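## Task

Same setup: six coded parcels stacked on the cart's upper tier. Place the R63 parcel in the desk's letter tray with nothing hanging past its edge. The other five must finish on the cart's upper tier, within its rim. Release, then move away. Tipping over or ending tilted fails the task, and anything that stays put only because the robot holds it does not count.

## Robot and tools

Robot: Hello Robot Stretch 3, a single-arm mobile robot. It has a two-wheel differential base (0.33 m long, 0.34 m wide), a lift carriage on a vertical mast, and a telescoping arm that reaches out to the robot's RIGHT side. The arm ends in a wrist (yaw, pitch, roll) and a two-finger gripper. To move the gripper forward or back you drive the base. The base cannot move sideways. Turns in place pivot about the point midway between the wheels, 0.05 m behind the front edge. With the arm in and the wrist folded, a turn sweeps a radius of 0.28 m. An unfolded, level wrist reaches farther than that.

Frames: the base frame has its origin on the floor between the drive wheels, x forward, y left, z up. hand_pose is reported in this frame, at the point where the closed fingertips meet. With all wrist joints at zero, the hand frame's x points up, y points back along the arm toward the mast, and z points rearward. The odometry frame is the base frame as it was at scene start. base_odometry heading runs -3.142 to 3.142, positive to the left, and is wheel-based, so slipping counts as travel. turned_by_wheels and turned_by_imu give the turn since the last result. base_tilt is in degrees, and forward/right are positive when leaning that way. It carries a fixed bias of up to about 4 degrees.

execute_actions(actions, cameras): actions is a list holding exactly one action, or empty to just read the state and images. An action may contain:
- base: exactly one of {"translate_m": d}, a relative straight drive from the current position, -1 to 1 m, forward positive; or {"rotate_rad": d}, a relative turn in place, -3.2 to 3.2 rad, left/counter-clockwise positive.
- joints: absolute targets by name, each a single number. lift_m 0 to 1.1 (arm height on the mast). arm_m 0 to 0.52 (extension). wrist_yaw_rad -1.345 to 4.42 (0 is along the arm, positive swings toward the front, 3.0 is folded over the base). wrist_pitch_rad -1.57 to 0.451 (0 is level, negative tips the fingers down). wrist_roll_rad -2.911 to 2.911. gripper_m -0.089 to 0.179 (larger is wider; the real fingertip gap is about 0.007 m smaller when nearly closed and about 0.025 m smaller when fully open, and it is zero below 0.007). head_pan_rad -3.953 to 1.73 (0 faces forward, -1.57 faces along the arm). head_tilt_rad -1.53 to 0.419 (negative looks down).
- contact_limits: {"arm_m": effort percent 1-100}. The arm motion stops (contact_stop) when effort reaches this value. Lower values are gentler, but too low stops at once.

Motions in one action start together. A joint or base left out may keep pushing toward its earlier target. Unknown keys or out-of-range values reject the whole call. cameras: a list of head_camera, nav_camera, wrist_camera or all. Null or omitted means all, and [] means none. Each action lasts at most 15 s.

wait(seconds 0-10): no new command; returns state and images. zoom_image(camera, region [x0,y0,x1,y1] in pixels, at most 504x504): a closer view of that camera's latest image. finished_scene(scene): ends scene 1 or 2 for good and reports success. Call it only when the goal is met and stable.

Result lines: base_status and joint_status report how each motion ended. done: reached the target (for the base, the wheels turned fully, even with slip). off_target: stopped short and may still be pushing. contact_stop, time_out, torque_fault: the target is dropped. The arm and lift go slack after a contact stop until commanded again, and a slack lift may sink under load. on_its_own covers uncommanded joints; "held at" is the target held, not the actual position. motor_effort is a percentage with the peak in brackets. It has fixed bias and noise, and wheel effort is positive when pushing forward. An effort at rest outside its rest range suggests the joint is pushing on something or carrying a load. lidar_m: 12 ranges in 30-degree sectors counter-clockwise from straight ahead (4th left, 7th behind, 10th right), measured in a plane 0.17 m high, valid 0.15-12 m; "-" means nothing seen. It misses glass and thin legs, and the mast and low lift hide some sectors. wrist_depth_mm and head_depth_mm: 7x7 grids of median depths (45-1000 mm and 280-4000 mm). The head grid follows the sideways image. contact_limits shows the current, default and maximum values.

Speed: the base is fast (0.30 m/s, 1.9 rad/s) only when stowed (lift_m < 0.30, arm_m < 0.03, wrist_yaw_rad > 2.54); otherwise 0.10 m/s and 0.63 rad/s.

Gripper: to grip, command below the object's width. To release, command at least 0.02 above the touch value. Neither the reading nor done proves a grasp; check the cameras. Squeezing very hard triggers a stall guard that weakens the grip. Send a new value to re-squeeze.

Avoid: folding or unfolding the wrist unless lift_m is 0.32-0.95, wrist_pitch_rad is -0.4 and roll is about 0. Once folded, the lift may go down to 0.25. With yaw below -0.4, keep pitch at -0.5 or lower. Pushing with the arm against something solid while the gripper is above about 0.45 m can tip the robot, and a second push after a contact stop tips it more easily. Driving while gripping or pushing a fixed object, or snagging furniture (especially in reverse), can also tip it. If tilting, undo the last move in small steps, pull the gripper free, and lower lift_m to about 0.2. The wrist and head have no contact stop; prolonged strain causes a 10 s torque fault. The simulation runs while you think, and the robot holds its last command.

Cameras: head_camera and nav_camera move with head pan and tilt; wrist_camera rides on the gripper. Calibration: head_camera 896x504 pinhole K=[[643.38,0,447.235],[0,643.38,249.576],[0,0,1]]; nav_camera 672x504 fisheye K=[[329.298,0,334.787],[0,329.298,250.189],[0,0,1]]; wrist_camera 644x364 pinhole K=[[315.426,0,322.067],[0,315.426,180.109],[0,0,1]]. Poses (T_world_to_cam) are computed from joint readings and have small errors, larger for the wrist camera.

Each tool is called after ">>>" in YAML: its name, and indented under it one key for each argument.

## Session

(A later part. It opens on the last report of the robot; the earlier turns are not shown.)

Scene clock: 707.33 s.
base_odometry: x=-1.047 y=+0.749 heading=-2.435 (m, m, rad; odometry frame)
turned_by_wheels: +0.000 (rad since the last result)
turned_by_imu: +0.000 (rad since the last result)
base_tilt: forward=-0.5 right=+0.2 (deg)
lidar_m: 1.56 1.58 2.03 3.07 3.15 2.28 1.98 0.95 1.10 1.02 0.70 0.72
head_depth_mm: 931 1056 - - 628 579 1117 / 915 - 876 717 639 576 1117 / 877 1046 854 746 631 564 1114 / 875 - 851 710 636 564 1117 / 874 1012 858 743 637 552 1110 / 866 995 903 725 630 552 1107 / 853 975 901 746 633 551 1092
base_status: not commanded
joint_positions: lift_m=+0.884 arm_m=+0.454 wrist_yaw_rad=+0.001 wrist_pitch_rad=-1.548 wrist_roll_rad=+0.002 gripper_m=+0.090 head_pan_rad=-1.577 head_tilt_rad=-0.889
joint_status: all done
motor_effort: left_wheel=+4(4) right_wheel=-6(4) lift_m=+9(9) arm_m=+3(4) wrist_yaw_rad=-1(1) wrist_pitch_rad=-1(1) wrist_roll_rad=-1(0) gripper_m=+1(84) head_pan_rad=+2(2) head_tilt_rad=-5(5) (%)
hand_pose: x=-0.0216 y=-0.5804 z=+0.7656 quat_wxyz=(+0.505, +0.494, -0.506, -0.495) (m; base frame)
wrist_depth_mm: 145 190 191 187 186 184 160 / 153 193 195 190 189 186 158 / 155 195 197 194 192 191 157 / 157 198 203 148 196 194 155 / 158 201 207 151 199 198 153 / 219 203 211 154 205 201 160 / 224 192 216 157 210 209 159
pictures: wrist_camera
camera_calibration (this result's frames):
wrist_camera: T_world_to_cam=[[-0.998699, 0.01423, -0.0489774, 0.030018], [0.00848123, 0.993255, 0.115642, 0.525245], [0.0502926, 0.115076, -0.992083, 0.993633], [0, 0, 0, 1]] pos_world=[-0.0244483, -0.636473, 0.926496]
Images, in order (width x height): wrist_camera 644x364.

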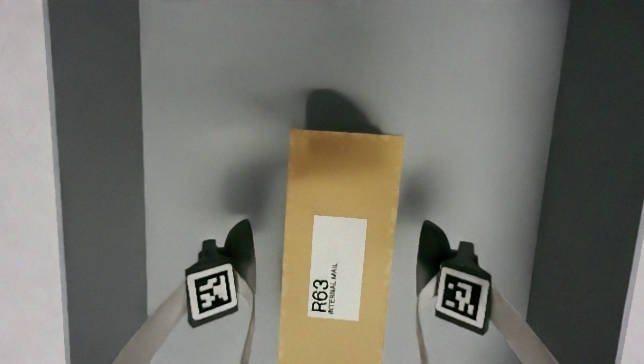

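Released. Now raise the gripper clear.

>>> execute_actions:
  actions:
    - {"joints":{"lift_m":1.0}}
  cameras: ["head_camera","wrist_camera"]

Scene clock: 713.47 s.
base_odometry: x=-1.047 y=+0.749 heading=-2.435 (m, m, rad; odometry frame)
turned_by_wheels: +0.000 (rad since the last result)
turned_by_imu: +0.000 (rad since the last result)
base_tilt: forward=-0.5 right=+0.2 (deg)
lidar_m: 1.56 1.58 2.03 3.07 3.14 2.28 1.98 0.95 1.10 1.02 0.70 0.73
head_depth_mm: - 1052 915 753 641 578 1111 / 937 1042 914 732 639 575 1113 / 944 1038 858 749 634 565 1115 / - 1075 858 712 637 564 1113 / 877 1013 859 742 635 553 1110 / 863 994 901 728 636 552 1112 / 849 978 903 742 634 550 1088
base_status: not commanded
joint_positions: lift_m=+0.999 arm_m=+0.454 wrist_yaw_rad=+0.001 wrist_pitch_rad=-1.548 wrist_roll_rad=+0.002 gripper_m=+0.090 head_pan_rad=-1.577 head_tilt_rad=-0.889
joint_status: all done
motor_effort: left_wheel=+4(4) right_wheel=-5(5) lift_m=+36(37) arm_m=+3(3) wrist_yaw_rad=-1(1) wrist_pitch_rad=-1(1) wrist_roll_rad=+0(0) gripper_m=+0(1) head_pan_rad=+2(3) head_tilt_rad=-4(5) (%)
hand_pose: x=-0.0216 y=-0.5804 z=+0.8813 quat_wxyz=(+0.505, +0.494, -0.506, -0.495) (m; base frame)
wrist_depth_mm: 310 305 285 297 294 271 288 / 317 313 306 304 297 294 293 / 322 320 312 308 305 301 301 / 328 327 319 264 311 307 307 / 336 333 323 270 319 314 315 / 345 340 332 329 326 323 319 / 354 348 337 336 332 328 325
pictures: head_camera (sideways: a quarter turn clockwise sets it upright), wrist_camera
camera_calibration (this result's frames):
head_camera: T_world_to_cam=[[0.0127361, 0.73682, -0.675969, 0.896388], [0.999563, -0.027422, -0.0110575, 0.0138224], [-0.0266838, -0.675532, -0.736848, 0.912486], [0, 0, 0, 1]] pos_world=[-0.000884251, -0.0436838, 1.27845]
wrist_camera: T_world_to_cam=[[-0.998699, 0.0142302, -0.0489774, 0.0356841], [0.00848139, 0.993255, 0.115642, 0.511868], [0.0502927, 0.115076, -0.992083, 1.1084], [0, 0, 0, 1]] pos_world=[-0.0244483, -0.636473, 1.04218]
Images, in order (width x height): head_camera 896x504, wrist_camera 644x364.

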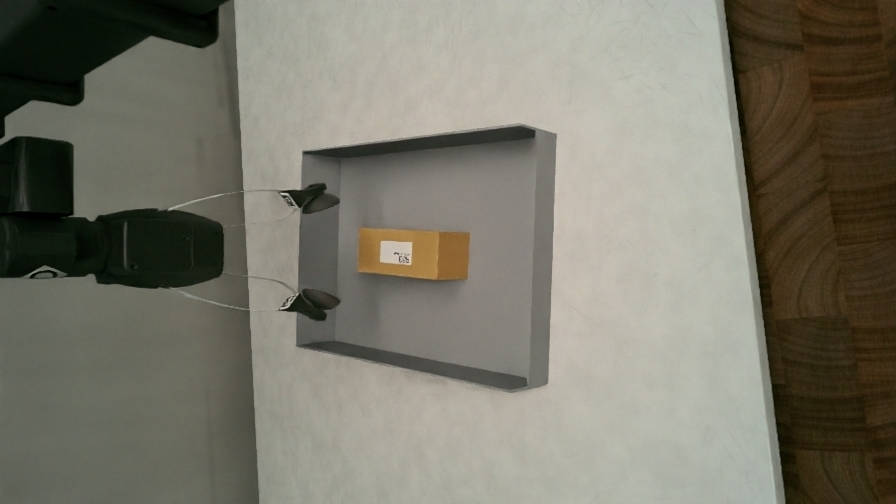

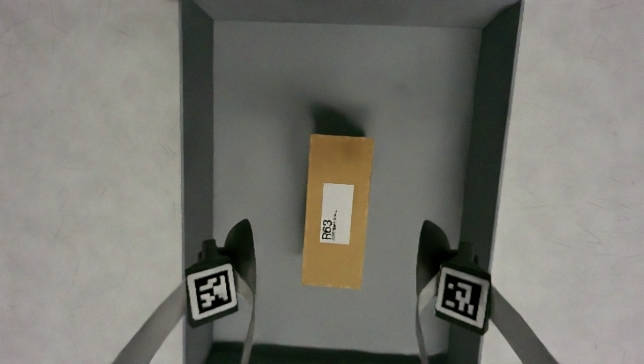

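>>> execute_actions:
  actions:
    - {"base":{"translate_m":-0.3},"joints":{"arm_m":0.0,"head_pan_rad":1.1,"head_tilt_rad":-0.22}}
  cameras: ["head_camera","nav_camera"]

Scene clock: 732.60 s.
base_odometry: x=-0.819 y=+0.943 heading=-2.435 (m, m, rad; odometry frame)
turned_by_wheels: +0.000 (rad since the last result)
turned_by_imu: +0.001 (rad since the last result)
base_tilt: forward=-0.5 right=+0.3 (deg)
lidar_m: 1.86 1.87 2.19 3.05 3.01 1.69 1.78 1.70 0.74 1.06 1.07 0.92
head_depth_mm: 2004 2065 2126 2174 2222 2182 1676 / 2212 2307 2347 2429 2521 2230 1688 / 2463 2589 2689 2691 2623 2254 1677 / 2741 2979 3096 3192 2653 2242 1676 / 2783 3470 3650 3788 3408 2265 1684 / 2715 3650 3752 3862 3387 2256 1684 / 2739 3445 3509 3601 3428 2277 1700
base_status: done
joint_positions: lift_m=+0.999 arm_m=+0.002 wrist_yaw_rad=+0.001 wrist_pitch_rad=-1.548 wrist_roll_rad=+0.001 gripper_m=+0.090 head_pan_rad=+1.093 head_tilt_rad=-0.231
joint_status: all done
joint sent to its limit — the command would take arm_m past its lower limit, so that joint was sent only as far as its limit.
motor_effort: left_wheel=+4(6) right_wheel=-4(11) lift_m=+36(36) arm_m=-4(5) wrist_yaw_rad=-1(1) wrist_pitch_rad=-1(1) wrist_roll_rad=+0(0) gripper_m=+0(1) head_pan_rad=+2(32) head_tilt_rad=+4(32) (%)
hand_pose: x=-0.0216 y=-0.1284 z=+0.8813 quat_wxyz=(+0.506, +0.494, -0.506, -0.495) (m; base frame)
wrist_depth_mm: 311 307 304 300 297 293 290 / 318 314 309 306 995 955 953 / - - - - - - 954 / - - - - - - - / - - - - - - - / - - - - - - - / - - - - - - -
pictures: head_camera (sideways: a quarter turn clockwise sets it upright), nav_camera (sideways: a quarter turn counterclockwise sets it upright)
camera_calibration (this result's frames):
head_camera: T_world_to_cam=[[-0.0852064, -0.146705, -0.985504, 1.3007], [-0.876916, 0.480624, 0.00427081, 0.0053162], [0.473031, 0.864568, -0.1696, 0.171347], [0, 0, 0, 1]] pos_world=[0.0344376, 0.040123, 1.31089]
nav_camera: T_world_to_cam=[[0.104692, 0.194404, 0.975319, -1.22742], [0.899712, -0.436378, -0.00959599, 0.0530916], [0.423742, 0.878511, -0.220593, 0.242353], [0, 0, 0, 1]] pos_world=[-0.0219613, 0.0488732, 1.2511]
Images, in order (width x height): head_camera 896x504, nav_camera 672x504.

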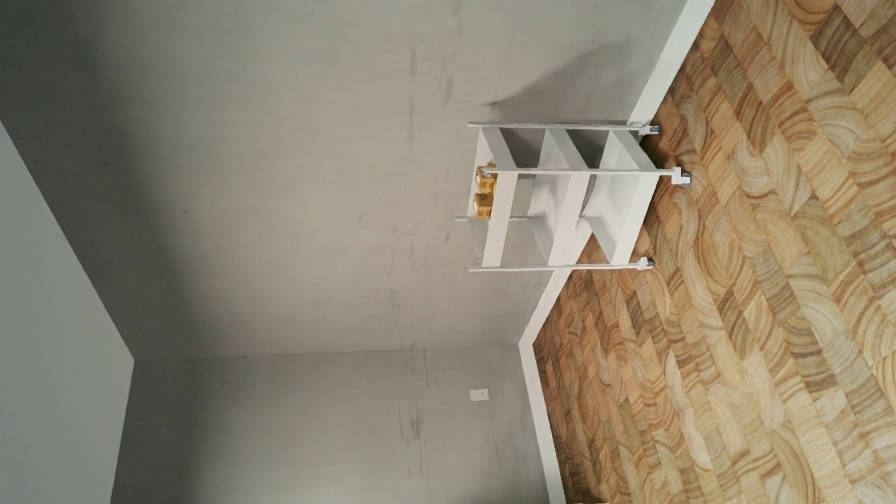

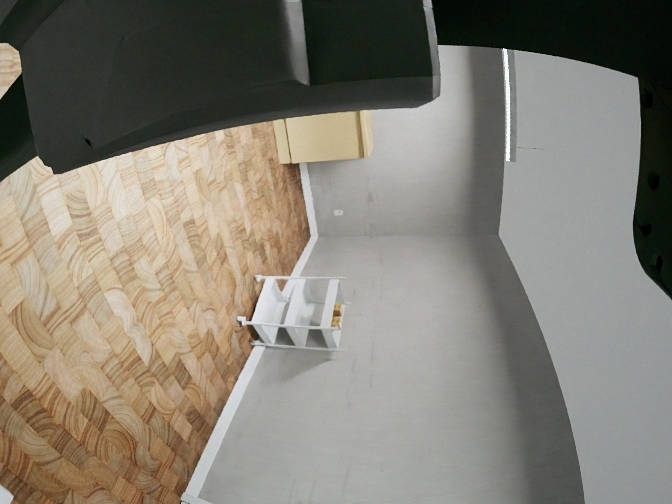

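>>> zoom_image:
  camera: "head_camera"
  region: [430, 100, 710, 300]

Region (430, 100, 710, 300) of head_camera's 896x504 image, scaled by 1.800, with more detail than that image has; it fills the top 360 rows of this view, and the rest is white.

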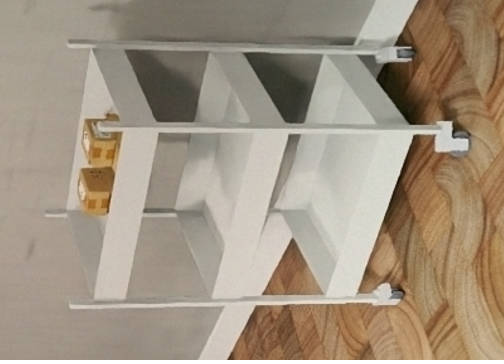

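>>> finished_scene:
  scene: 2

The scene is finished: the task was done.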